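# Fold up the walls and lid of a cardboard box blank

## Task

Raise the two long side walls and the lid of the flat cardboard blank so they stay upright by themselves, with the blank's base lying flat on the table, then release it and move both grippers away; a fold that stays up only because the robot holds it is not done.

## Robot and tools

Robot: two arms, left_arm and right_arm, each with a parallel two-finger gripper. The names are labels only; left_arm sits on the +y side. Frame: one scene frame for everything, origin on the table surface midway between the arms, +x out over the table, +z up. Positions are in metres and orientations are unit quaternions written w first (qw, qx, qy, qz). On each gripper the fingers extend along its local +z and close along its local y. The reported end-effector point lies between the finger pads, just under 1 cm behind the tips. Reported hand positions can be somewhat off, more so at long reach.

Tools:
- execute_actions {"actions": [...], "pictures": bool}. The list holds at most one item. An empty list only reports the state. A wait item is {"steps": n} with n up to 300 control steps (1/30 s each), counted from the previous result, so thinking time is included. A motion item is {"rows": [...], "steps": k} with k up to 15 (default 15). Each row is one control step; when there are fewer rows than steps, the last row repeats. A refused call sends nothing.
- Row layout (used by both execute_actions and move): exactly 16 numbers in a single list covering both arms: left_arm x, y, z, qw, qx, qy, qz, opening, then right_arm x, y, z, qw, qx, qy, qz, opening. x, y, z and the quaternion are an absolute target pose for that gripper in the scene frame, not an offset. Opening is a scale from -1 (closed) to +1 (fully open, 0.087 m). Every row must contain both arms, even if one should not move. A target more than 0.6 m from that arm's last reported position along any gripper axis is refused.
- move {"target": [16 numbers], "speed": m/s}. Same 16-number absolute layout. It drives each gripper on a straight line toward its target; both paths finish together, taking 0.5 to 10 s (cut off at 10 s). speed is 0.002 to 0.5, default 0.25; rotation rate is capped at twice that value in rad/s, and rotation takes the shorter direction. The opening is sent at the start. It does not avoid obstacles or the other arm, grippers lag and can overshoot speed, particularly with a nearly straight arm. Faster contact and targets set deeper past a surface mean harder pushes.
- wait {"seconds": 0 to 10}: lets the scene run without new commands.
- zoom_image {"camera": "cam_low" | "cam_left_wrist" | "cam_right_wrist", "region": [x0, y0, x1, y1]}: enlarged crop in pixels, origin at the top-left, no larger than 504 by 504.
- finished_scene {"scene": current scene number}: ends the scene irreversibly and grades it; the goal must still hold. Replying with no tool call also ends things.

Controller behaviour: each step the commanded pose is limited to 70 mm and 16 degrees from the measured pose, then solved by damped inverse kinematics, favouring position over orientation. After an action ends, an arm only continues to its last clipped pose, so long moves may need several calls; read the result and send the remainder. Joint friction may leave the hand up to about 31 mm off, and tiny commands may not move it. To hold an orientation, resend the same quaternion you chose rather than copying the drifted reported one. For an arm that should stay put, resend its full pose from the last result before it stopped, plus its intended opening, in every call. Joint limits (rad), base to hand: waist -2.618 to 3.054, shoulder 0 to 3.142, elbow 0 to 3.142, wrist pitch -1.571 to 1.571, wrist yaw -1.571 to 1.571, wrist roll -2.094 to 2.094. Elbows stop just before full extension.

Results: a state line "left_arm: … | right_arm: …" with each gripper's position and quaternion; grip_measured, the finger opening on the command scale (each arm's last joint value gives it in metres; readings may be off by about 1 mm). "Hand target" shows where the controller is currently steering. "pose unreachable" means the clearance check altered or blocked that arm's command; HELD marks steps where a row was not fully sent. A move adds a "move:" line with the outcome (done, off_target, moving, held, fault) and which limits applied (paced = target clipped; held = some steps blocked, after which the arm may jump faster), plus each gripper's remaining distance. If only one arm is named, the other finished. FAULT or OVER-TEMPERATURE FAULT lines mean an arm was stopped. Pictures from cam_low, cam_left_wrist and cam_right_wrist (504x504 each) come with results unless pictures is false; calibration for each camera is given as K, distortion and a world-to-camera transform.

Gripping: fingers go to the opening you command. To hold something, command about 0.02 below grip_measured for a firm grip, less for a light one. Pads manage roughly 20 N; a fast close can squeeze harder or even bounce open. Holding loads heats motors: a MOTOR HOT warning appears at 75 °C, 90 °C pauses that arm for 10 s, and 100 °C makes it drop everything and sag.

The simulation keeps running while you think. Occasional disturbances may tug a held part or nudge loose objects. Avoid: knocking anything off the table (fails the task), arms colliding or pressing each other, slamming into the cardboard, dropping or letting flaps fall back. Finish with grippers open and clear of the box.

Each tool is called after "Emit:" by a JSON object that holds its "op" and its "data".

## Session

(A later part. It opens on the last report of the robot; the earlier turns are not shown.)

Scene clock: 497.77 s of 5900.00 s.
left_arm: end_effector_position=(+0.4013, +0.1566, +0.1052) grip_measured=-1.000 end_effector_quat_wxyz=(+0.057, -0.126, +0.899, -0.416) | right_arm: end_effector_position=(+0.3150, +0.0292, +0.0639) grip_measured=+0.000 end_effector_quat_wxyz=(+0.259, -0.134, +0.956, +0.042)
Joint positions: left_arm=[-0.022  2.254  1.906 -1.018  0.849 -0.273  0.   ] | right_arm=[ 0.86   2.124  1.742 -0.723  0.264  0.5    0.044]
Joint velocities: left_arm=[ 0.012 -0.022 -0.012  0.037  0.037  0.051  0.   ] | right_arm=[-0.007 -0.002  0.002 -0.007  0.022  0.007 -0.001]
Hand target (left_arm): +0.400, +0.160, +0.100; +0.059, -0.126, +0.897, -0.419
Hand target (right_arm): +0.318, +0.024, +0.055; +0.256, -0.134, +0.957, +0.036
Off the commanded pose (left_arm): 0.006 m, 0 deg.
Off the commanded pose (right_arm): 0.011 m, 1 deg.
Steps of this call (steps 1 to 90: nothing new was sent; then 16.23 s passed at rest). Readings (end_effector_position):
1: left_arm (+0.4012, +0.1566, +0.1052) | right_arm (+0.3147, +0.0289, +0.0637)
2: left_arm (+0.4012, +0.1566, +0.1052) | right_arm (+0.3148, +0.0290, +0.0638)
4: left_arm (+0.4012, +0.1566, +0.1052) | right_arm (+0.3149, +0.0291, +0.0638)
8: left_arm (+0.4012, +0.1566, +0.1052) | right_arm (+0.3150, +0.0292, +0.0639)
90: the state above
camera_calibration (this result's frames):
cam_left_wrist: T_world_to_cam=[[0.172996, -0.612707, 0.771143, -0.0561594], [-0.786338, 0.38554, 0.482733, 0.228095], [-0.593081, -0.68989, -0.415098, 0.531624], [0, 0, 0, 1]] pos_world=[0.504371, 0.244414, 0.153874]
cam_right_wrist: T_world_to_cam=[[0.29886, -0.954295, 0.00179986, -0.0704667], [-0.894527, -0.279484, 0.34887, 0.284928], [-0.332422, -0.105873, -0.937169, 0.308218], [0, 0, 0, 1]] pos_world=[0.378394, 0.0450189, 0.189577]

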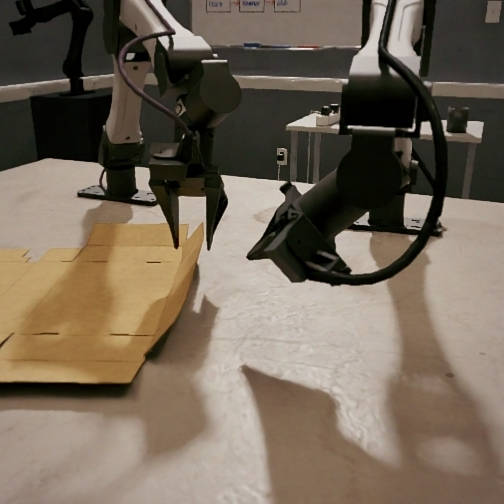

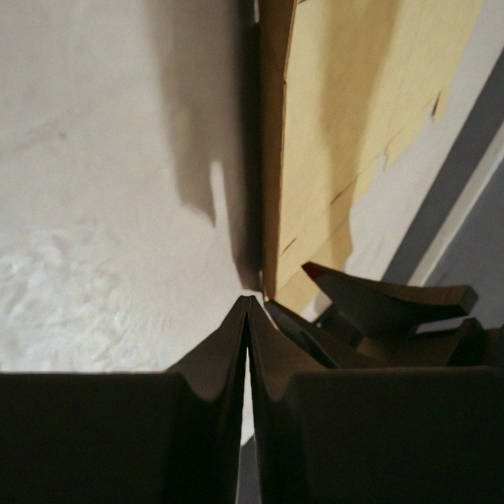

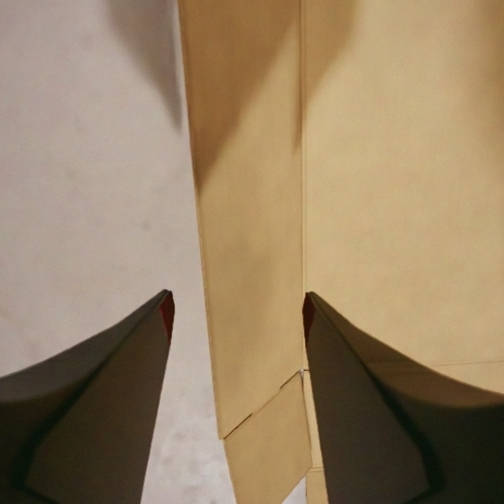

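Emit:
{"op": "move", "data": {"target": [0.40,0.16,0.10,0.059,-0.126,0.897,-0.419,-1, 0.314,0.028,0.04,0.256,-0.134,0.956,0.036,-0.4], "speed": 0.05}}

Emit:
{"op": "move", "data": {"target": [0.40,0.16,0.10,0.059,-0.126,0.897,-0.419,-1, 0.318,0.01,0.045,0.256,-0.134,0.956,0.036,-1], "speed": 0.03}}

Emit:
{"op": "move", "data": {"target": [0.40,0.16,0.10,0.059,-0.126,0.897,-0.419,-1, 0.328,-0.028,0.04,0.175,-0.013,0.882,0.437,-1], "speed": 0.1}}

Scene clock: 506.70 s of 5900.00 s.
left_arm: end_effector_position=(+0.4013, +0.1566, +0.1052) grip_measured=-1.000 end_effector_quat_wxyz=(+0.057, -0.126, +0.899, -0.416) | right_arm: end_effector_position=(+0.3148, +0.0289, +0.0490) grip_measured=-0.400 end_effector_quat_wxyz=(+0.258, -0.135, +0.956, +0.041)
Joint positions: left_arm=[-0.022  2.254  1.906 -1.018  0.849 -0.273  0.   ] | right_arm=[ 0.86   2.136  1.702 -0.675  0.264  0.5    0.026]
Joint velocities: left_arm=[ 0.012 -0.012  0.022 -0.037 -0.022  0.037  0.   ] | right_arm=[-0.012 -0.002  0.012  0.022 -0.051 -0.022  0.   ]
Hand target (left_arm): +0.400, +0.160, +0.100; +0.059, -0.126, +0.897, -0.419
Hand target (right_arm): +0.314, +0.028, +0.040; +0.256, -0.134, +0.957, +0.036
Off the commanded pose (left_arm): 0.006 m, 0 deg.
Off the commanded pose (right_arm): 0.009 m, 1 deg.
After step 90, 5.07 s passed at rest.
move: done
camera_calibration (this result's frames):
cam_left_wrist: T_world_to_cam=[[0.172996, -0.612707, 0.771143, -0.0561594], [-0.786338, 0.38554, 0.482733, 0.228095], [-0.593081, -0.68989, -0.415098, 0.531624], [0, 0, 0, 1]] pos_world=[0.504371, 0.244414, 0.153874]
cam_right_wrist: T_world_to_cam=[[0.298704, -0.954337, 0.00404984, -0.0707466], [-0.893774, -0.278255, 0.351771, 0.289446], [-0.334581, -0.108695, -0.936077, 0.294861], [0, 0, 0, 1]] pos_world=[0.378487, 0.0450736, 0.174481]

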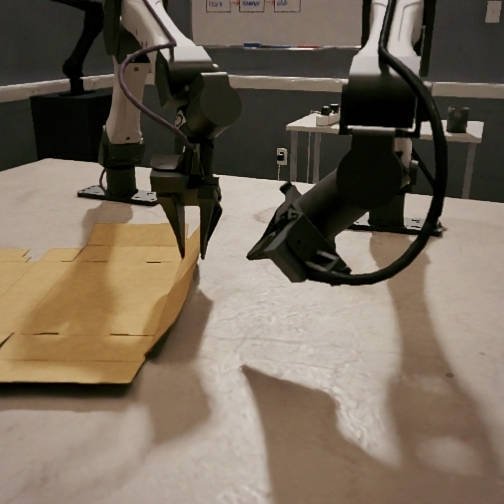

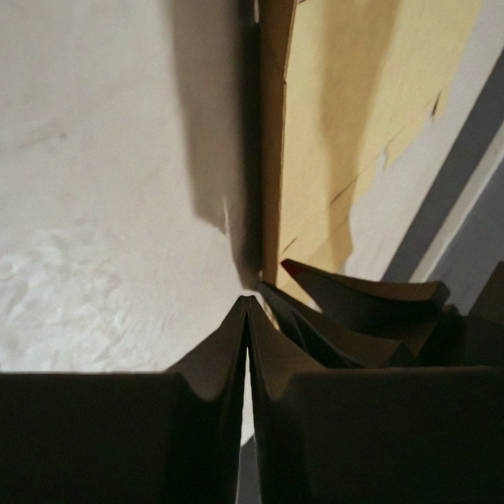

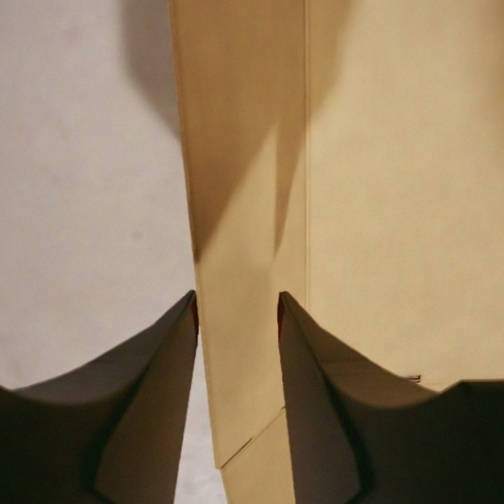

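Scene clock: 507.57 s of 5900.00 s.
left_arm: end_effector_position=(+0.4013, +0.1566, +0.1052) grip_measured=-1.000 end_effector_quat_wxyz=(+0.057, -0.126, +0.899, -0.416) | right_arm: end_effector_position=(+0.3219, +0.0211, +0.0572) grip_measured=-0.979 end_effector_quat_wxyz=(+0.273, -0.129, +0.952, +0.044)
Joint positions: left_arm=[-0.022  2.254  1.906 -1.018  0.849 -0.273  0.   ] | right_arm=[ 0.842  2.099  1.666 -0.641  0.271  0.487  0.001]
Joint velocities: left_arm=[ 0.002  0.007 -0.002 -0.051  0.081 -0.007  0.   ] | right_arm=[-0.002  0.002 -0.017 -0.037  0.007  0.022 -0.   ]
Hand target (left_arm): +0.400, +0.160, +0.100; +0.059, -0.126, +0.897, -0.419
Hand target (right_arm): +0.318, +0.010, +0.045; +0.256, -0.134, +0.957, +0.036
Off the commanded pose (left_arm): 0.006 m, 0 deg.
Off the commanded pose (right_arm): 0.017 m, 2 deg.
move: off_target (right_arm)
camera_calibration (this result's frames):
cam_left_wrist: T_world_to_cam=[[0.172996, -0.612707, 0.771143, -0.0561594], [-0.786338, 0.38554, 0.482733, 0.228095], [-0.593081, -0.68989, -0.415098, 0.531624], [0, 0, 0, 1]] pos_world=[0.504371, 0.244414, 0.153874]
cam_right_wrist: T_world_to_cam=[[0.289247, -0.957254, -0.00081289, -0.07695], [-0.906458, -0.274171, 0.321193, 0.296444], [-0.307686, -0.0921672, -0.947013, 0.295639], [0, 0, 0, 1]] pos_world=[0.381936, 0.0348638, 0.184696]

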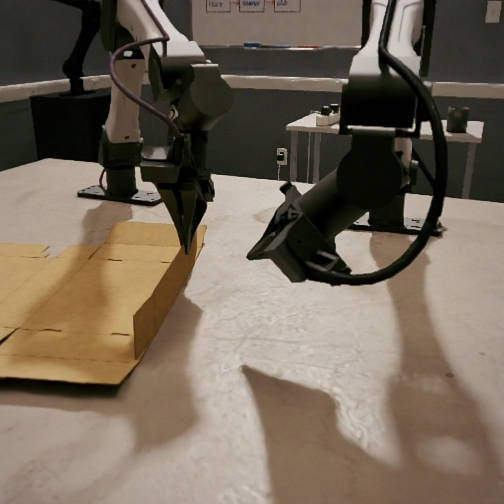

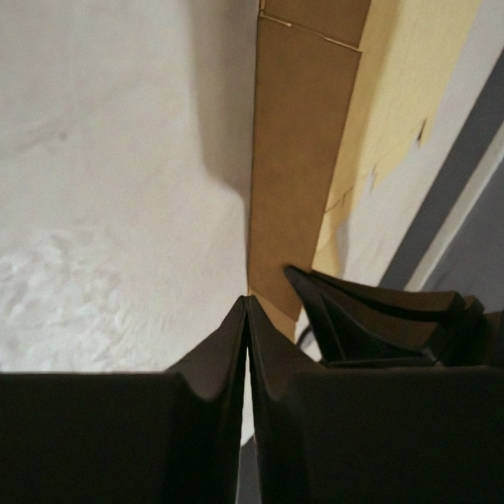

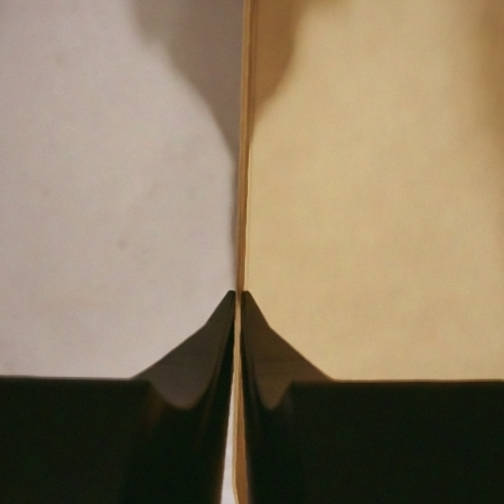

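Scene clock: 512.20 s of 5900.00 s.
left_arm: end_effector_position=(+0.4013, +0.1566, +0.1052) grip_measured=-1.000 end_effector_quat_wxyz=(+0.057, -0.126, +0.899, -0.416) | right_arm: end_effector_position=(+0.3306, -0.0225, +0.0566) grip_measured=-0.977 end_effector_quat_wxyz=(+0.192, -0.029, +0.878, +0.438)
Joint positions: left_arm=[-0.022  2.254  1.906 -1.018  0.849 -0.273  0.   ] | right_arm=[ 0.436  1.934  1.086  0.115 -0.626  0.639  0.001]
Joint velocities: left_arm=[-0.007  0.017 -0.002 -0.007  0.007  0.037  0.   ] | right_arm=[-0.012  0.002 -0.017 -0.007  0.051 -0.022 -0.   ]
Hand target (left_arm): +0.400, +0.160, +0.100; +0.059, -0.126, +0.897, -0.419
Hand target (right_arm): +0.326, -0.028, +0.041; +0.176, -0.015, +0.882, +0.436
Off the commanded pose (left_arm): 0.006 m, 0 deg.
Off the commanded pose (right_arm): 0.018 m, 3 deg.
move: off_target (right_arm)
camera_calibration (this result's frames):
cam_left_wrist: T_world_to_cam=[[0.172996, -0.612707, 0.771143, -0.0561594], [-0.786338, 0.38554, 0.482733, 0.228095], [-0.593081, -0.68989, -0.415098, 0.531624], [0, 0, 0, 1]] pos_world=[0.504371, 0.244414, 0.153874]
cam_right_wrist: T_world_to_cam=[[0.241787, -0.617644, -0.748368, -0.0555615], [-0.822752, -0.539369, 0.179333, 0.266937], [-0.51441, 0.572361, -0.63858, 0.359567], [0, 0, 0, 1]] pos_world=[0.418022, -0.0961417, 0.140161]

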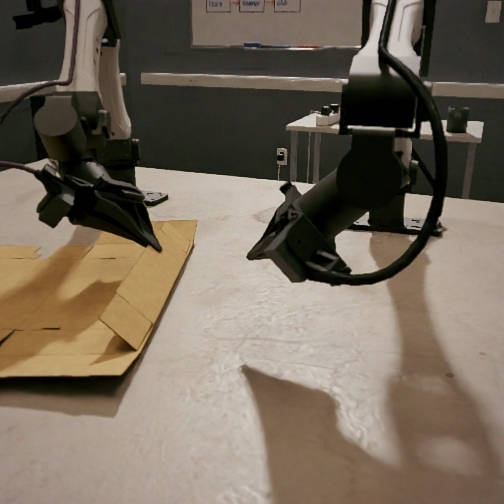

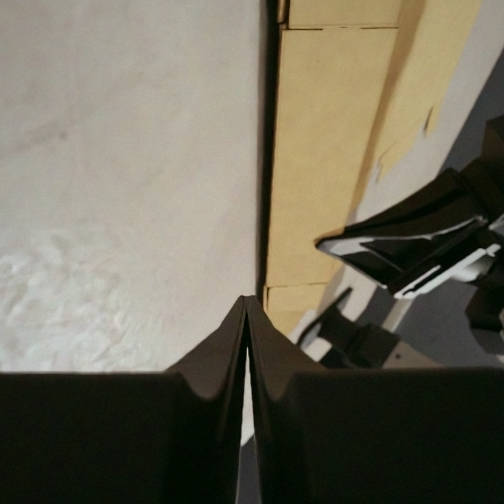

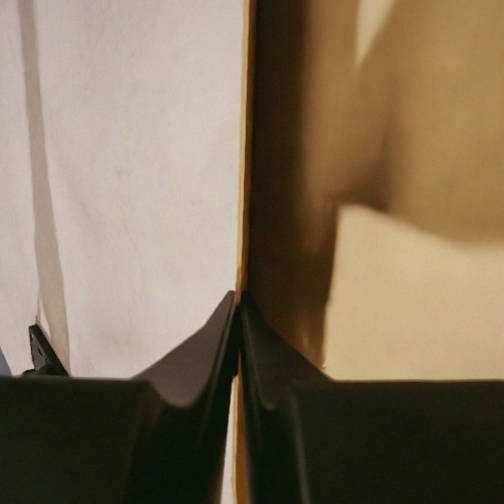

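Emit:
{"op": "move", "data": {"target": [0.43,0.01,0.07,0.059,-0.126,0.897,-0.419,-1, 0.328,-0.028,0.04,0.175,-0.013,0.882,0.437,-1], "speed": 0.12}}

Emit:
{"op": "move", "data": {"target": [0.43,0.005,0.035,0.059,-0.126,0.897,-0.419,-1, 0.328,-0.028,0.04,0.175,-0.013,0.882,0.437,-1], "speed": 0.04}}

Scene clock: 518.63 s of 5900.00 s.
left_arm: end_effector_position=(+0.4195, +0.0128, +0.0674) grip_measured=-1.000 end_effector_quat_wxyz=(+0.042, -0.128, +0.899, -0.417) | right_arm: end_effector_position=(+0.3307, -0.0222, +0.0527) grip_measured=-0.977 end_effector_quat_wxyz=(+0.190, -0.027, +0.878, +0.438)
Joint positions: left_arm=[-0.326  2.341  1.873 -0.632  0.754 -0.679  0.   ] | right_arm=[ 0.435  1.945  1.085  0.123 -0.628  0.641  0.001]
Joint velocities: left_arm=[-0.007 -0.012 -0.002 -0.007 -0.007 -0.022  0.   ] | right_arm=[-0.007 -0.012  0.017  0.007  0.037 -0.007 -0.   ]
Hand target (left_arm): +0.428, +0.010, +0.071; +0.057, -0.126, +0.897, -0.421
Hand target (right_arm): +0.328, -0.028, +0.040; +0.175, -0.013, +0.882, +0.437
Off the commanded pose (left_arm): 0.011 m, 2 deg.
Off the commanded pose (right_arm): 0.014 m, 2 deg.
After step 90, 1.63 s passed at rest.
move: off_target (left_arm, right_arm)
camera_calibration (this result's frames):
cam_left_wrist: T_world_to_cam=[[0.189885, -0.61073, 0.768734, -0.125226], [-0.769346, 0.393878, 0.502958, 0.307418], [-0.609959, -0.686927, -0.395072, 0.433268], [0, 0, 0, 1]] pos_world=[0.524565, 0.100059, 0.112819]
cam_right_wrist: T_world_to_cam=[[0.237155, -0.617318, -0.750118, -0.0567049], [-0.821577, -0.539505, 0.184244, 0.267222], [-0.518429, 0.572585, -0.63512, 0.35816], [0, 0, 0, 1]] pos_world=[0.418672, -0.0959142, 0.135705]

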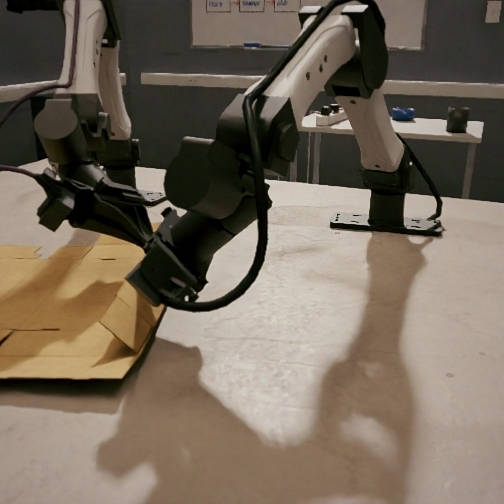

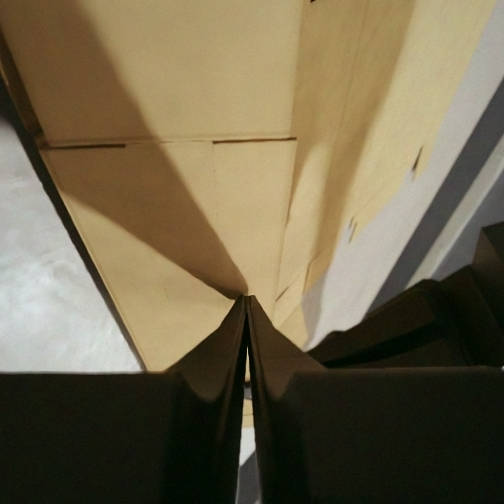

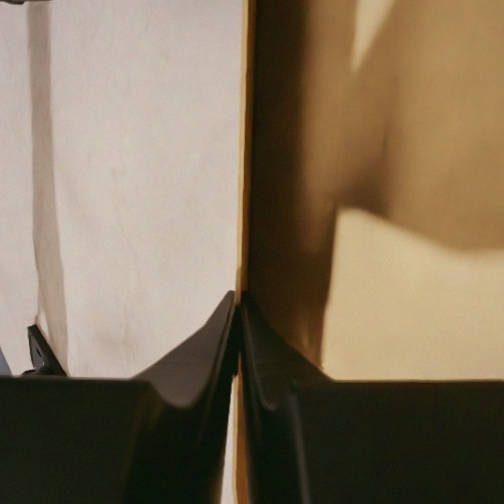

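Scene clock: 519.80 s of 5900.00 s.
left_arm: end_effector_position=(+0.4295, +0.0065, +0.0600) grip_measured=-1.000 end_effector_quat_wxyz=(+0.058, -0.119, +0.891, -0.435) | right_arm: end_effector_position=(+0.3342, -0.0258, +0.0457) grip_measured=-0.979 end_effector_quat_wxyz=(+0.191, -0.019, +0.882, +0.429)
Joint positions: left_arm=[-0.328  2.366  1.857 -0.531  0.778 -0.697  0.   ] | right_arm=[ 0.43   1.958  1.085  0.125 -0.609  0.641  0.001]
Joint velocities: left_arm=[ 0.012  0.002 -0.017  0.051 -0.022 -0.037  0.   ] | right_arm=[ 0.012  0.007 -0.017 -0.066 -0.022 -0.022 -0.   ]
Hand target (left_arm): +0.430, +0.005, +0.036; +0.058, -0.125, +0.897, -0.419
Hand target (right_arm): +0.328, -0.028, +0.040; +0.175, -0.013, +0.882, +0.437
Off the commanded pose (left_arm): 0.025 m, 2 deg.
Off the commanded pose (right_arm): 0.009 m, 2 deg.
move: off_target (left_arm)
camera_calibration (this result's frames):
cam_left_wrist: T_world_to_cam=[[0.155962, -0.582898, 0.797437, -0.112576], [-0.788477, 0.412806, 0.455956, 0.332265], [-0.594962, -0.699873, -0.395219, 0.42575], [0, 0, 0, 1]] pos_world=[0.532846, 0.0951892, 0.106538]
cam_right_wrist: T_world_to_cam=[[0.221332, -0.633918, -0.741053, -0.0605907], [-0.830649, -0.520667, 0.197302, 0.272401], [-0.510915, 0.571886, -0.641804, 0.355311], [0, 0, 0, 1]] pos_world=[0.421214, -0.0997763, 0.129394]

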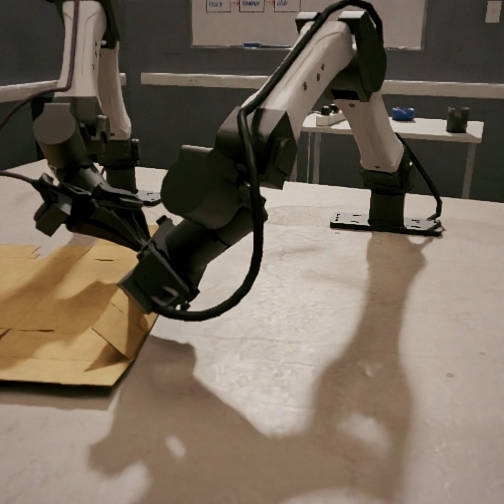

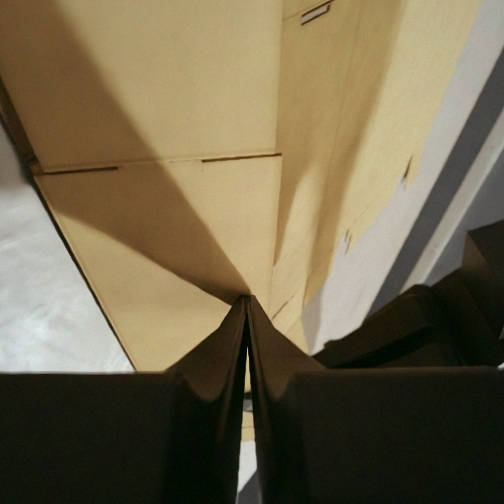

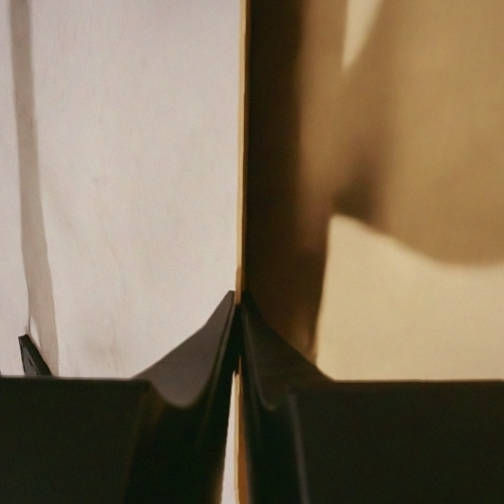

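In contact near the edge. Right opens slightly and withdraws along its finger axis.

Emit:
{"op": "move", "data": {"target": [0.43,0.005,0.035,0.059,-0.126,0.897,-0.419,-1, 0.334,-0.026,0.046,0.175,-0.013,0.882,0.437,-0.5]}}

Emit:
{"op": "move", "data": {"target": [0.43,0.005,0.035,0.059,-0.126,0.897,-0.419,-1, 0.31,-0.10,0.10,0.175,-0.013,0.882,0.437,-0.5], "speed": 0.08}}

Emit:
{"op": "move", "data": {"target": [0.43,0.0,0.005,0.059,-0.126,0.897,-0.419,-1, 0.31,-0.10,0.10,0.175,-0.013,0.882,0.437,-1], "speed": 0.04}}

Scene clock: 526.33 s of 5900.00 s.
left_arm: end_effector_position=(+0.4343, +0.0097, +0.0444) grip_measured=-1.000 end_effector_quat_wxyz=(+0.063, -0.127, +0.896, -0.422) | right_arm: end_effector_position=(+0.3311, -0.0218, +0.0512) grip_measured=-0.499 end_effector_quat_wxyz=(+0.182, -0.022, +0.877, +0.445)
Joint positions: left_arm=[-0.327  2.391  1.857 -0.513  0.745 -0.699  0.   ] | right_arm=[ 0.43   1.958  1.09   0.128 -0.646  0.654  0.022]
Joint velocities: left_arm=[-0.017 -0.002 -0.002 -0.007  0.066  0.11   0.   ] | right_arm=[ 0.002 -0.012  0.007  0.051 -0.022 -0.022  0.001]
Hand target (left_arm): +0.430, +0.005, +0.035; +0.059, -0.126, +0.897, -0.419
Hand target (right_arm): +0.334, -0.026, +0.046; +0.175, -0.013, +0.882, +0.437
Off the commanded pose (left_arm): 0.011 m, 1 deg.
Off the commanded pose (right_arm): 0.007 m, 2 deg.
After step 90, 2.60 s passed at rest.
move: off_target (left_arm)
camera_calibration (this result's frames):
cam_left_wrist: T_world_to_cam=[[0.169096, -0.602513, 0.77999, -0.103784], [-0.794527, 0.384957, 0.469612, 0.344176], [-0.58321, -0.699132, -0.413618, 0.420355], [0, 0, 0, 1]] pos_world=[0.536162, 0.09886, 0.093188]
cam_right_wrist: T_world_to_cam=[[0.223953, -0.606819, -0.762638, -0.0524636], [-0.817675, -0.542797, 0.191779, 0.266308], [-0.530333, 0.58064, -0.617742, 0.360382], [0, 0, 0, 1]] pos_world=[0.420625, -0.0965372, 0.13154]

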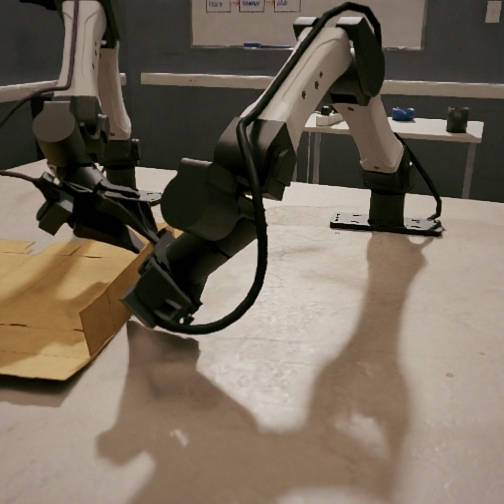

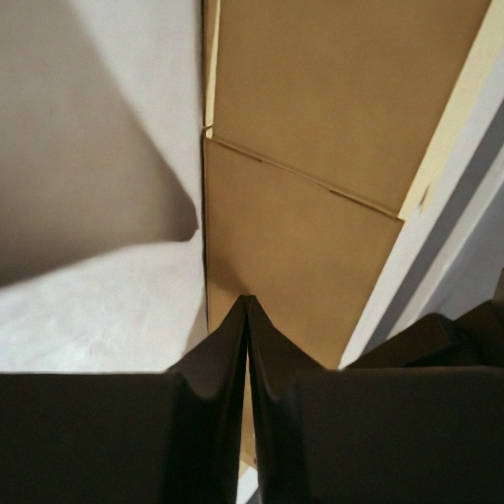

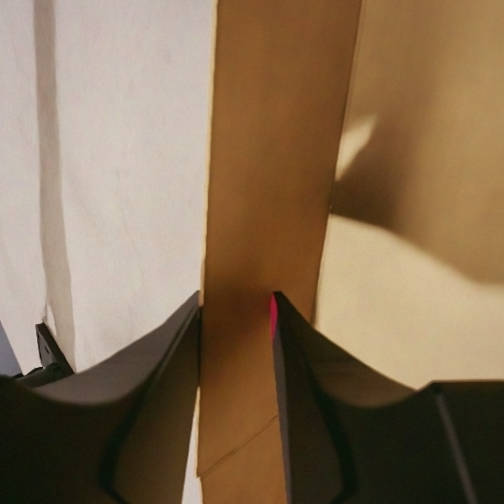

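Scene clock: 528.00 s of 5900.00 s.
left_arm: end_effector_position=(+0.4347, +0.0097, +0.0443) grip_measured=-1.000 end_effector_quat_wxyz=(+0.064, -0.127, +0.896, -0.422) | right_arm: end_effector_position=(+0.3143, -0.0947, +0.0974) grip_measured=-0.499 end_effector_quat_wxyz=(+0.180, -0.016, +0.882, +0.435)
Joint positions: left_arm=[-0.327  2.391  1.857 -0.511  0.744 -0.699  0.   ] | right_arm=[ 0.259  1.735  1.048 -0.171 -0.745  0.494  0.022]
Joint velocities: left_arm=[-0.012 -0.012  0.017  0.022 -0.022 -0.037  0.   ] | right_arm=[-0.022 -0.002 -0.007 -0.11  -0.022 -0.022  0.   ]
Hand target (left_arm): +0.430, +0.005, +0.035; +0.059, -0.126, +0.897, -0.419
Hand target (right_arm): +0.309, -0.099, +0.099; +0.176, -0.013, +0.882, +0.437
Off the commanded pose (left_arm): 0.011 m, 1 deg.
Off the commanded pose (right_arm): 0.007 m, 1 deg.
move: off_target (left_arm)
camera_calibration (this result's frames):
cam_left_wrist: T_world_to_cam=[[0.168117, -0.602927, 0.779882, -0.103351], [-0.795544, 0.384194, 0.468514, 0.344963], [-0.582106, -0.699195, -0.415065, 0.420175], [0, 0, 0, 1]] pos_world=[0.536394, 0.0989387, 0.093381]
cam_right_wrist: T_world_to_cam=[[0.208125, -0.624101, -0.753115, -0.0552895], [-0.823089, -0.527717, 0.209854, 0.205547], [-0.528402, 0.576205, -0.623522, 0.421926], [0, 0, 0, 1]] pos_world=[0.403637, -0.169151, 0.178306]

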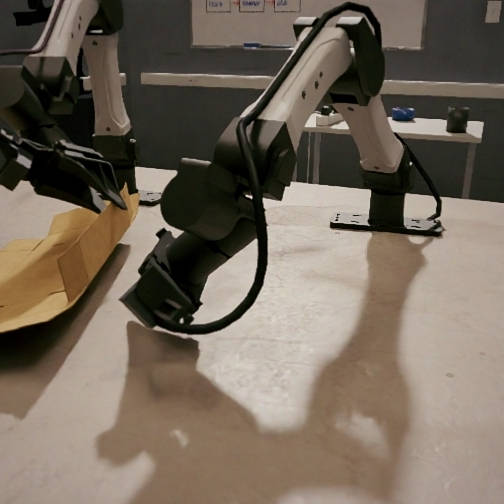

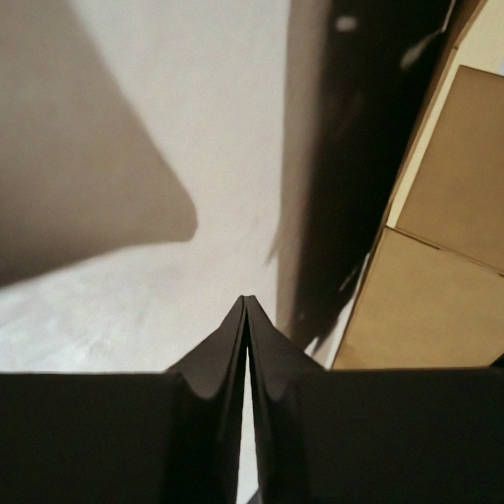

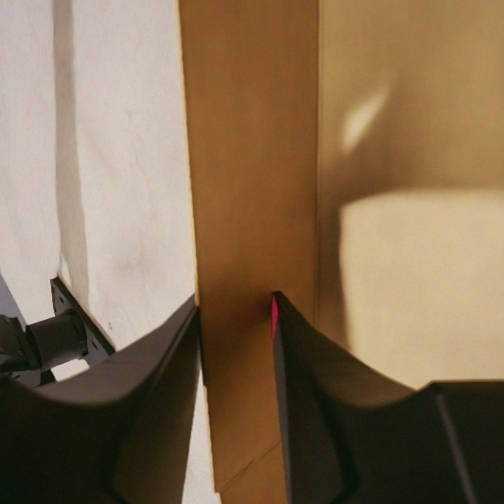

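Scene clock: 529.30 s of 5900.00 s.
left_arm: end_effector_position=(+0.4368, +0.0039, +0.0233) grip_measured=-1.000 end_effector_quat_wxyz=(+0.069, -0.121, +0.894, -0.425) | right_arm: end_effector_position=(+0.3151, -0.0953, +0.0969) grip_measured=-0.980 end_effector_quat_wxyz=(+0.184, -0.021, +0.882, +0.433)
Joint positions: left_arm=[-0.337  2.427  1.827 -0.425  0.743 -0.705  0.   ] | right_arm=[ 0.259  1.735  1.048 -0.17  -0.743  0.482  0.001]
Joint velocities: left_arm=[-0.007 -0.017 -0.007 -0.022  0.139 -0.066  0.   ] | right_arm=[ 0.017  0.007  0.007  0.081 -0.066 -0.007 -0.   ]
Hand target (left_arm): +0.430, +0.000, +0.005; +0.059, -0.126, +0.897, -0.419
Hand target (right_arm): +0.310, -0.100, +0.100; +0.175, -0.013, +0.882, +0.437
Off the commanded pose (left_arm): 0.020 m, 2 deg.
Off the commanded pose (right_arm): 0.008 m, 1 deg.
move: off_target (left_arm)
camera_calibration (this result's frames):
cam_left_wrist: T_world_to_cam=[[0.15209, -0.599794, 0.785567, -0.0839473], [-0.800781, 0.391097, 0.453645, 0.361364], [-0.579326, -0.698062, -0.420821, 0.407528], [0, 0, 0, 1]] pos_world=[0.538232, 0.0928006, 0.0735118]
cam_right_wrist: T_world_to_cam=[[0.21924, -0.627059, -0.747483, -0.0605321], [-0.823027, -0.530307, 0.203474, 0.206274], [-0.523985, 0.570589, -0.632351, 0.421288], [0, 0, 0, 1]] pos_world=[0.403788, -0.168951, 0.179184]

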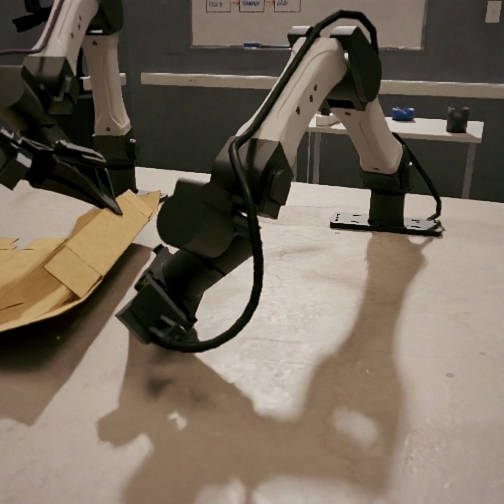

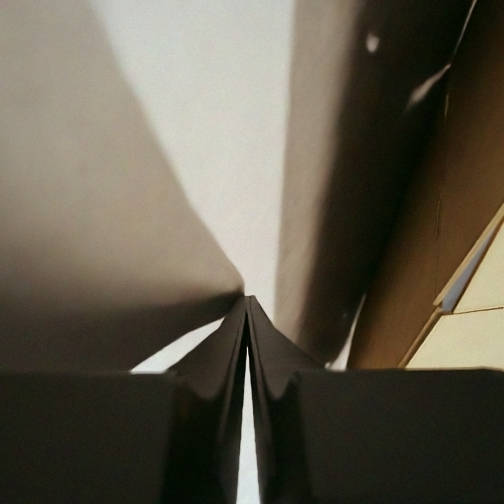

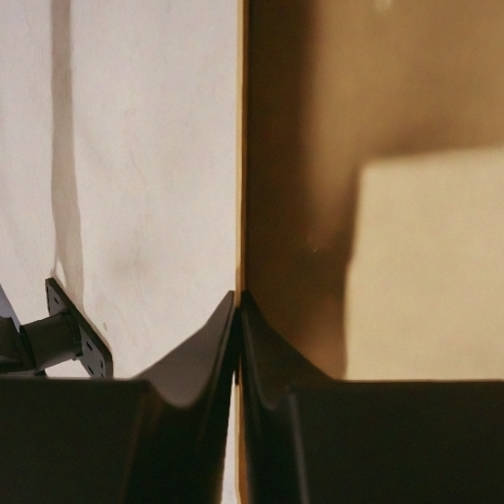

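Emit:
{"op": "move", "data": {"target": [0.40,0.13,0.085,0.089,-0.106,0.758,-0.636,1, 0.31,-0.10,0.10,0.175,-0.013,0.882,0.437,-1], "speed": 0.15}}

Emit:
{"op": "move", "data": {"target": [0.40,0.13,0.085,0.089,-0.106,0.758,-0.636,1, 0.33,-0.03,0.10,0.175,-0.013,0.882,0.437,-1], "speed": 0.08}}

Scene clock: 545.23 s of 5900.00 s.
left_arm: end_effector_position=(+0.4021, +0.1294, +0.0736) grip_measured=+0.980 end_effector_quat_wxyz=(+0.079, -0.111, +0.764, -0.630) | right_arm: end_effector_position=(+0.3124, -0.0960, +0.0962) grip_measured=-0.978 end_effector_quat_wxyz=(+0.177, -0.018, +0.883, +0.434)
Joint positions: left_arm=[ 0.002  2.293  1.438 -0.072  1.328 -0.676  0.087] | right_arm=[ 0.257  1.734  1.048 -0.185 -0.748  0.482  0.001]
Joint velocities: left_arm=[-0.002 -0.027 -0.017  0.037  0.037 -0.139 -0.   ] | right_arm=[-0.002  0.002 -0.007  0.037 -0.007  0.022 -0.   ]
Hand target (left_arm): +0.401, +0.131, +0.083; +0.089, -0.104, +0.761, -0.634
Hand target (right_arm): +0.310, -0.100, +0.100; +0.175, -0.013, +0.882, +0.437
Off the commanded pose (left_arm): 0.012 m, 2 deg.
Off the commanded pose (right_arm): 0.006 m, 1 deg.
After step 90, 10.73 s passed at rest.
move: off_target (left_arm)
camera_calibration (this result's frames):
cam_left_wrist: T_world_to_cam=[[0.0630565, -0.168334, 0.983711, -0.077535], [-0.826602, 0.54352, 0.145994, 0.275], [-0.559243, -0.822344, -0.104873, 0.480926], [0, 0, 0, 1]] pos_world=[0.501159, 0.232967, 0.0865599]
cam_right_wrist: T_world_to_cam=[[0.208725, -0.626494, -0.750959, -0.0571763], [-0.819039, -0.531591, 0.215837, 0.201272], [-0.534423, 0.570014, -0.62408, 0.422244], [0, 0, 0, 1]] pos_world=[0.402441, -0.169511, 0.177135]

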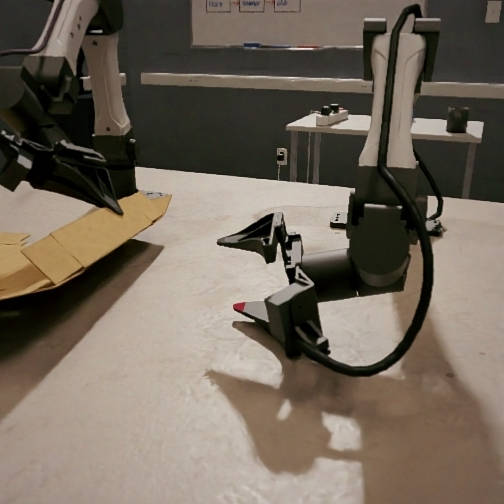

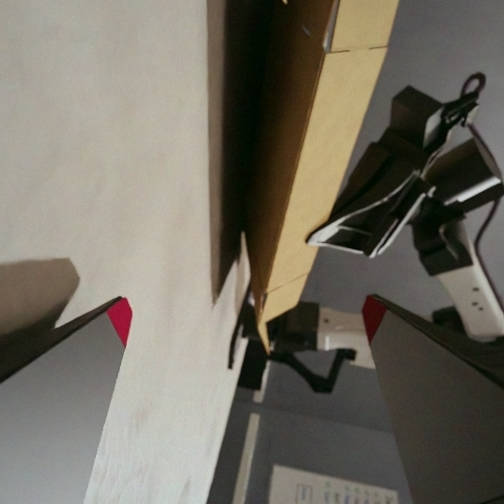

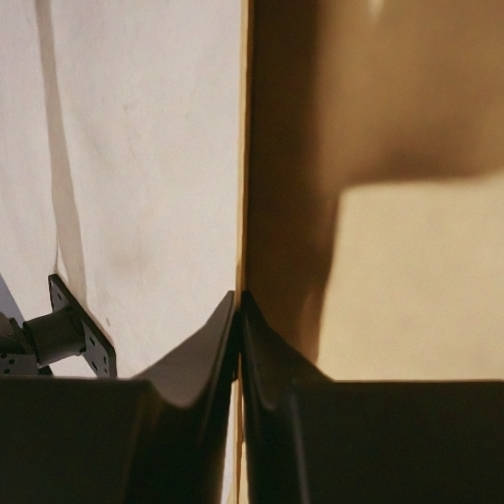

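Scene clock: 546.47 s of 5900.00 s.
left_arm: end_effector_position=(+0.4016, +0.1290, +0.0755) grip_measured=+0.980 end_effector_quat_wxyz=(+0.080, -0.112, +0.762, -0.633) | right_arm: end_effector_position=(+0.3220, -0.0398, +0.0937) grip_measured=-0.977 end_effector_quat_wxyz=(+0.160, -0.004, +0.890, +0.427)
Joint positions: left_arm=[ 0.002  2.287  1.424 -0.041  1.331 -0.702  0.087] | right_arm=[ 0.402  1.834  1.159 -0.142 -0.645  0.637  0.001]
Joint velocities: left_arm=[-0.007 -0.007  0.002 -0.051 -0.066 -0.037 -0.001] | right_arm=[-0.002 -0.022 -0.007 -0.022 -0.037  0.095  0.   ]
Hand target (left_arm): +0.400, +0.130, +0.085; +0.088, -0.105, +0.759, -0.636
Hand target (right_arm): +0.331, -0.031, +0.101; +0.174, -0.013, +0.882, +0.437
Off the commanded pose (left_arm): 0.010 m, 1 deg.
Off the commanded pose (right_arm): 0.014 m, 2 deg.
move: off_target (right_arm)
camera_calibration (this result's frames):
cam_left_wrist: T_world_to_cam=[[0.0638817, -0.161725, 0.984766, -0.0807154], [-0.828043, 0.542186, 0.142756, 0.275431], [-0.557014, -0.824548, -0.0992792, 0.479522], [0, 0, 0, 1]] pos_world=[0.500325, 0.233, 0.0877728]
cam_right_wrist: T_world_to_cam=[[0.168299, -0.637836, -0.751559, -0.0132831], [-0.815234, -0.518671, 0.25763, 0.234955], [-0.554138, 0.569337, -0.607278, 0.398466], [0, 0, 0, 1]] pos_world=[0.414584, -0.11347, 0.171465]

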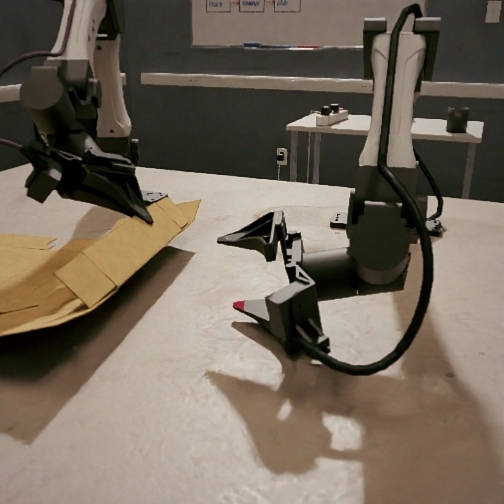

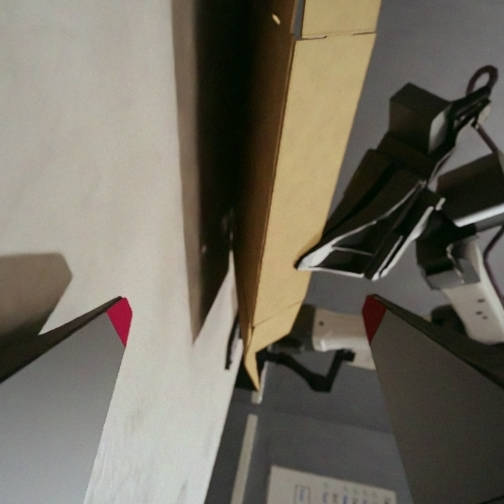

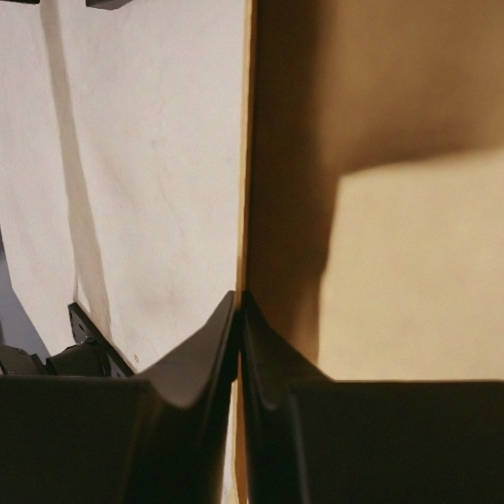

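Emit:
{"op": "move", "data": {"target": [0.43,0.015,0.078,0.089,-0.106,0.758,-0.636,1, 0.33,-0.03,0.10,0.175,-0.013,0.882,0.437,-1], "speed": 0.08}}

Scene clock: 555.30 s of 5900.00 s.
left_arm: end_effector_position=(+0.4220, +0.0183, +0.0754) grip_measured=+0.980 end_effector_quat_wxyz=(+0.078, -0.112, +0.762, -0.633) | right_arm: end_effector_position=(+0.3229, -0.0399, +0.0937) grip_measured=-0.977 end_effector_quat_wxyz=(+0.162, -0.002, +0.890, +0.427)
Joint positions: left_arm=[-0.242  2.348  1.412  0.476  1.14  -1.172  0.087] | right_arm=[ 0.402  1.834  1.159 -0.139 -0.64   0.642  0.001]
Joint velocities: left_arm=[-0.007 -0.002  0.007 -0.066 -0.007 -0.066 -0.002] | right_arm=[ 0.002 -0.012  0.002 -0.066 -0.037  0.037  0.   ]
Hand target (left_arm): +0.428, +0.015, +0.079; +0.088, -0.106, +0.759, -0.637
Hand target (right_arm): +0.329, -0.031, +0.100; +0.175, -0.013, +0.882, +0.437
Off the commanded pose (left_arm): 0.009 m, 2 deg.
Off the commanded pose (right_arm): 0.014 m, 2 deg.
After step 90, 3.90 s passed at rest.
move: off_target (right_arm)
camera_calibration (this result's frames):
cam_left_wrist: T_world_to_cam=[[0.0667602, -0.160099, 0.984841, -0.101084], [-0.826196, 0.54453, 0.144526, 0.351453], [-0.559414, -0.82332, -0.0959201, 0.40029], [0, 0, 0, 1]] pos_world=[0.521045, 0.122007, 0.0871535]
cam_right_wrist: T_world_to_cam=[[0.164862, -0.639161, -0.751195, -0.0124093], [-0.818132, -0.514006, 0.257794, 0.236762], [-0.55089, 0.572076, -0.607658, 0.398147], [0, 0, 0, 1]] pos_world=[0.415084, -0.114005, 0.17158]

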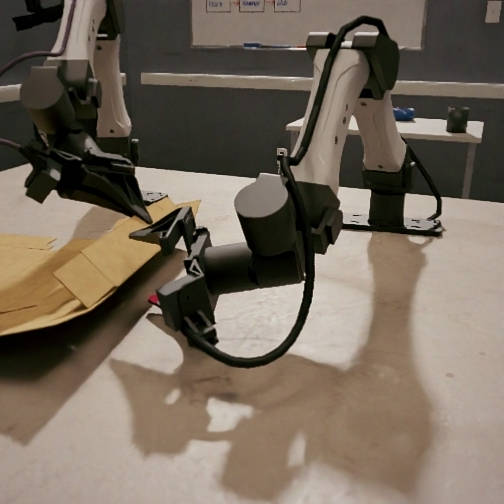

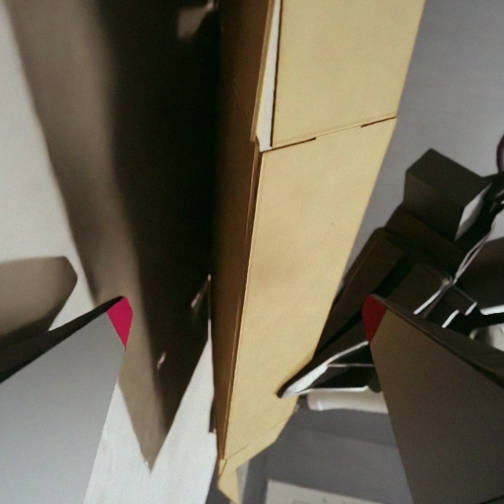

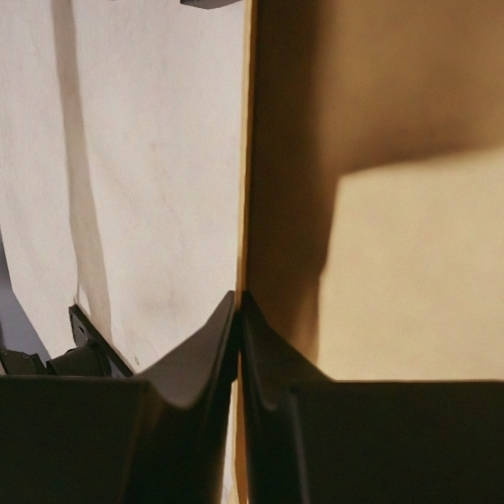

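Emit:
{"op": "move", "data": {"target": [0.45,-0.02,0.08,0.089,-0.106,0.758,-0.636,1, 0.33,-0.03,0.10,0.175,-0.013,0.882,0.437,-1], "speed": 0.05}}

Emit:
{"op": "move", "data": {"target": [0.45,-0.02,0.08,0.089,-0.106,0.758,-0.636,-0.2, 0.33,-0.03,0.10,0.175,-0.013,0.882,0.437,-1], "speed": 0.05}}

Scene clock: 563.80 s of 5900.00 s.
left_arm: end_effector_position=(+0.4448, -0.0149, +0.0781) grip_measured=+0.980 end_effector_quat_wxyz=(+0.085, -0.109, +0.761, -0.634) | right_arm: end_effector_position=(+0.3231, -0.0399, +0.0938) grip_measured=-0.977 end_effector_quat_wxyz=(+0.162, -0.002, +0.890, +0.427)
Joint positions: left_arm=[-0.304  2.426  1.555  0.478  1.078 -1.23   0.087] | right_arm=[ 0.402  1.834  1.159 -0.139 -0.64   0.642  0.001]
Joint velocities: left_arm=[-0.017  0.012 -0.007  0.022  0.007 -0.037 -0.   ] | right_arm=[ 0.012  0.002  0.002 -0.022 -0.007 -0.037 -0.001]
Hand target (left_arm): +0.449, -0.020, +0.081; +0.089, -0.106, +0.759, -0.637
Hand target (right_arm): +0.330, -0.031, +0.100; +0.175, -0.013, +0.882, +0.437
Off the commanded pose (left_arm): 0.007 m, 1 deg.
Off the commanded pose (right_arm): 0.014 m, 2 deg.
After step 90, 4.23 s passed at rest.
move: off_target (right_arm)
camera_calibration (this result's frames):
cam_left_wrist: T_world_to_cam=[[0.0517367, -0.159527, 0.985837, -0.10396], [-0.831159, 0.540369, 0.131061, 0.391197], [-0.553623, -0.826167, -0.104635, 0.384056], [0, 0, 0, 1]] pos_world=[0.543148, 0.0893198, 0.0914023]
cam_right_wrist: T_world_to_cam=[[0.164855, -0.639374, -0.751015, -0.0124497], [-0.818677, -0.513364, 0.257343, 0.237169], [-0.550083, 0.572414, -0.608071, 0.398077], [0, 0, 0, 1]] pos_world=[0.415193, -0.114071, 0.171675]

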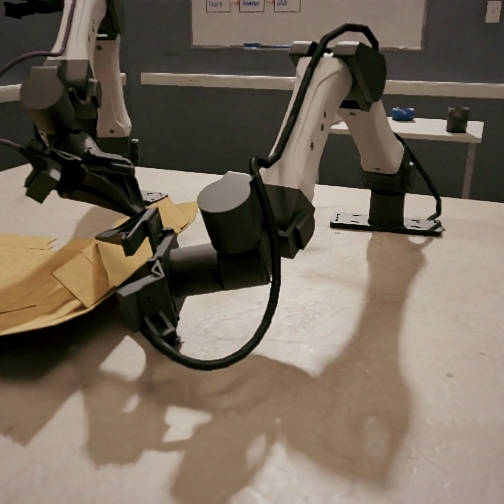

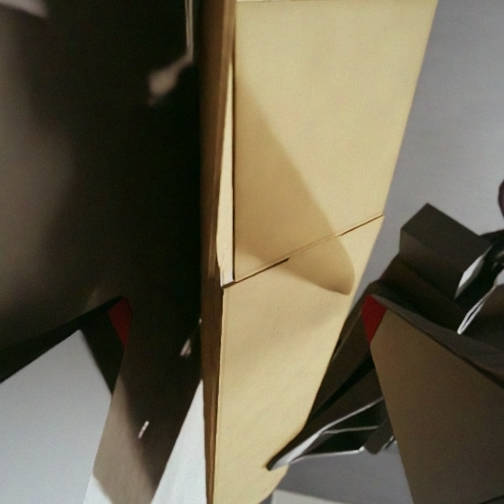

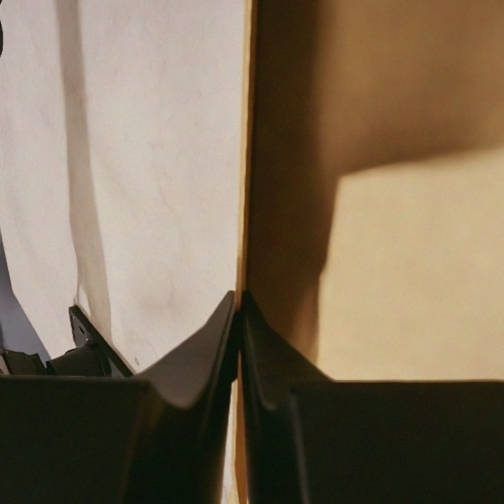

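Scene clock: 564.50 s of 5900.00 s.
left_arm: end_effector_position=(+0.4446, -0.0151, +0.0797) grip_measured=-0.194 end_effector_quat_wxyz=(+0.084, -0.108, +0.759, -0.636) | right_arm: end_effector_position=(+0.3225, -0.0419, +0.0900) grip_measured=-0.972 end_effector_quat_wxyz=(+0.155, +0.012, +0.894, +0.420)
Joint positions: left_arm=[-0.304  2.425  1.555  0.484  1.082 -1.236  0.035] | right_arm=[ 0.401  1.837  1.159 -0.154 -0.626  0.659  0.001]
Joint velocities: left_arm=[-0.002  0.002 -0.012 -0.022  0.051  0.037 -0.   ] | right_arm=[-0.007  0.002 -0.002  0.007 -0.007 -0.022 -0.001]
Hand target (left_arm): +0.450, -0.020, +0.080; +0.089, -0.106, +0.759, -0.637
Hand target (right_arm): +0.329, -0.031, +0.100; +0.175, -0.013, +0.882, +0.437
Off the commanded pose (left_arm): 0.007 m, 1 deg.
Off the commanded pose (right_arm): 0.017 m, 4 deg.
move: off_target (right_arm)
camera_calibration (this result's frames):
cam_left_wrist: T_world_to_cam=[[0.0510246, -0.155294, 0.98655, -0.105195], [-0.82992, 0.542909, 0.128384, 0.390595], [-0.555543, -0.825308, -0.10118, 0.384526], [0, 0, 0, 1]] pos_world=[0.543151, 0.0889592, 0.0925402]
cam_right_wrist: T_world_to_cam=[[0.132107, -0.651053, -0.747447, -0.00667474], [-0.821947, -0.493414, 0.284508, 0.236068], [-0.554031, 0.576777, -0.600315, 0.397423], [0, 0, 0, 1]] pos_world=[0.415102, -0.117091, 0.166427]

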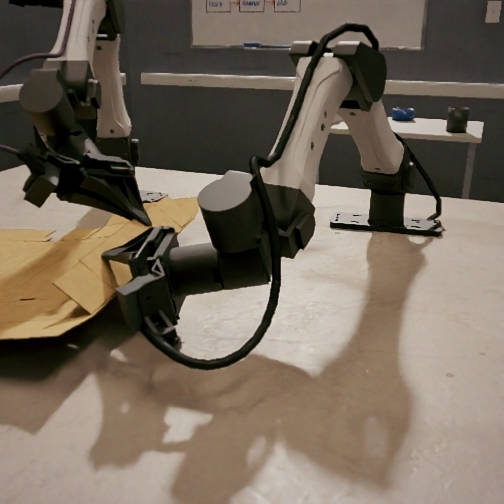

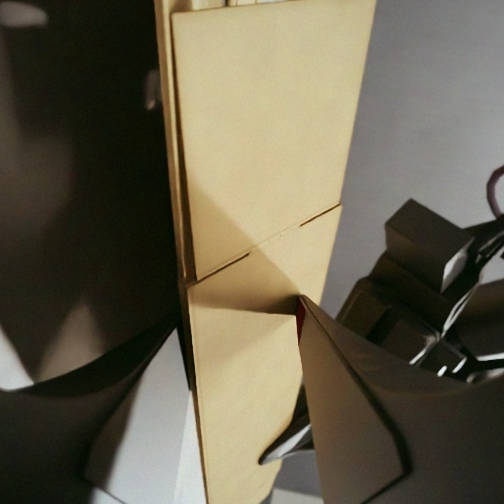

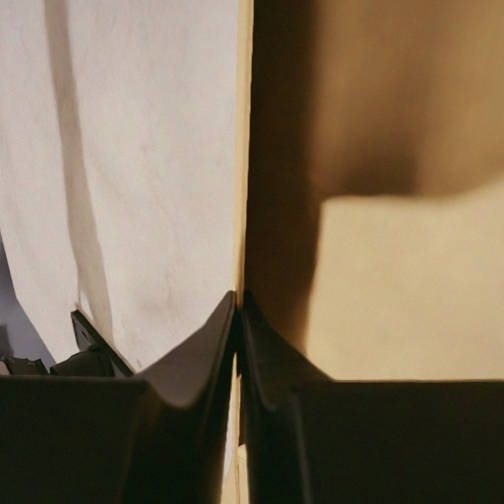

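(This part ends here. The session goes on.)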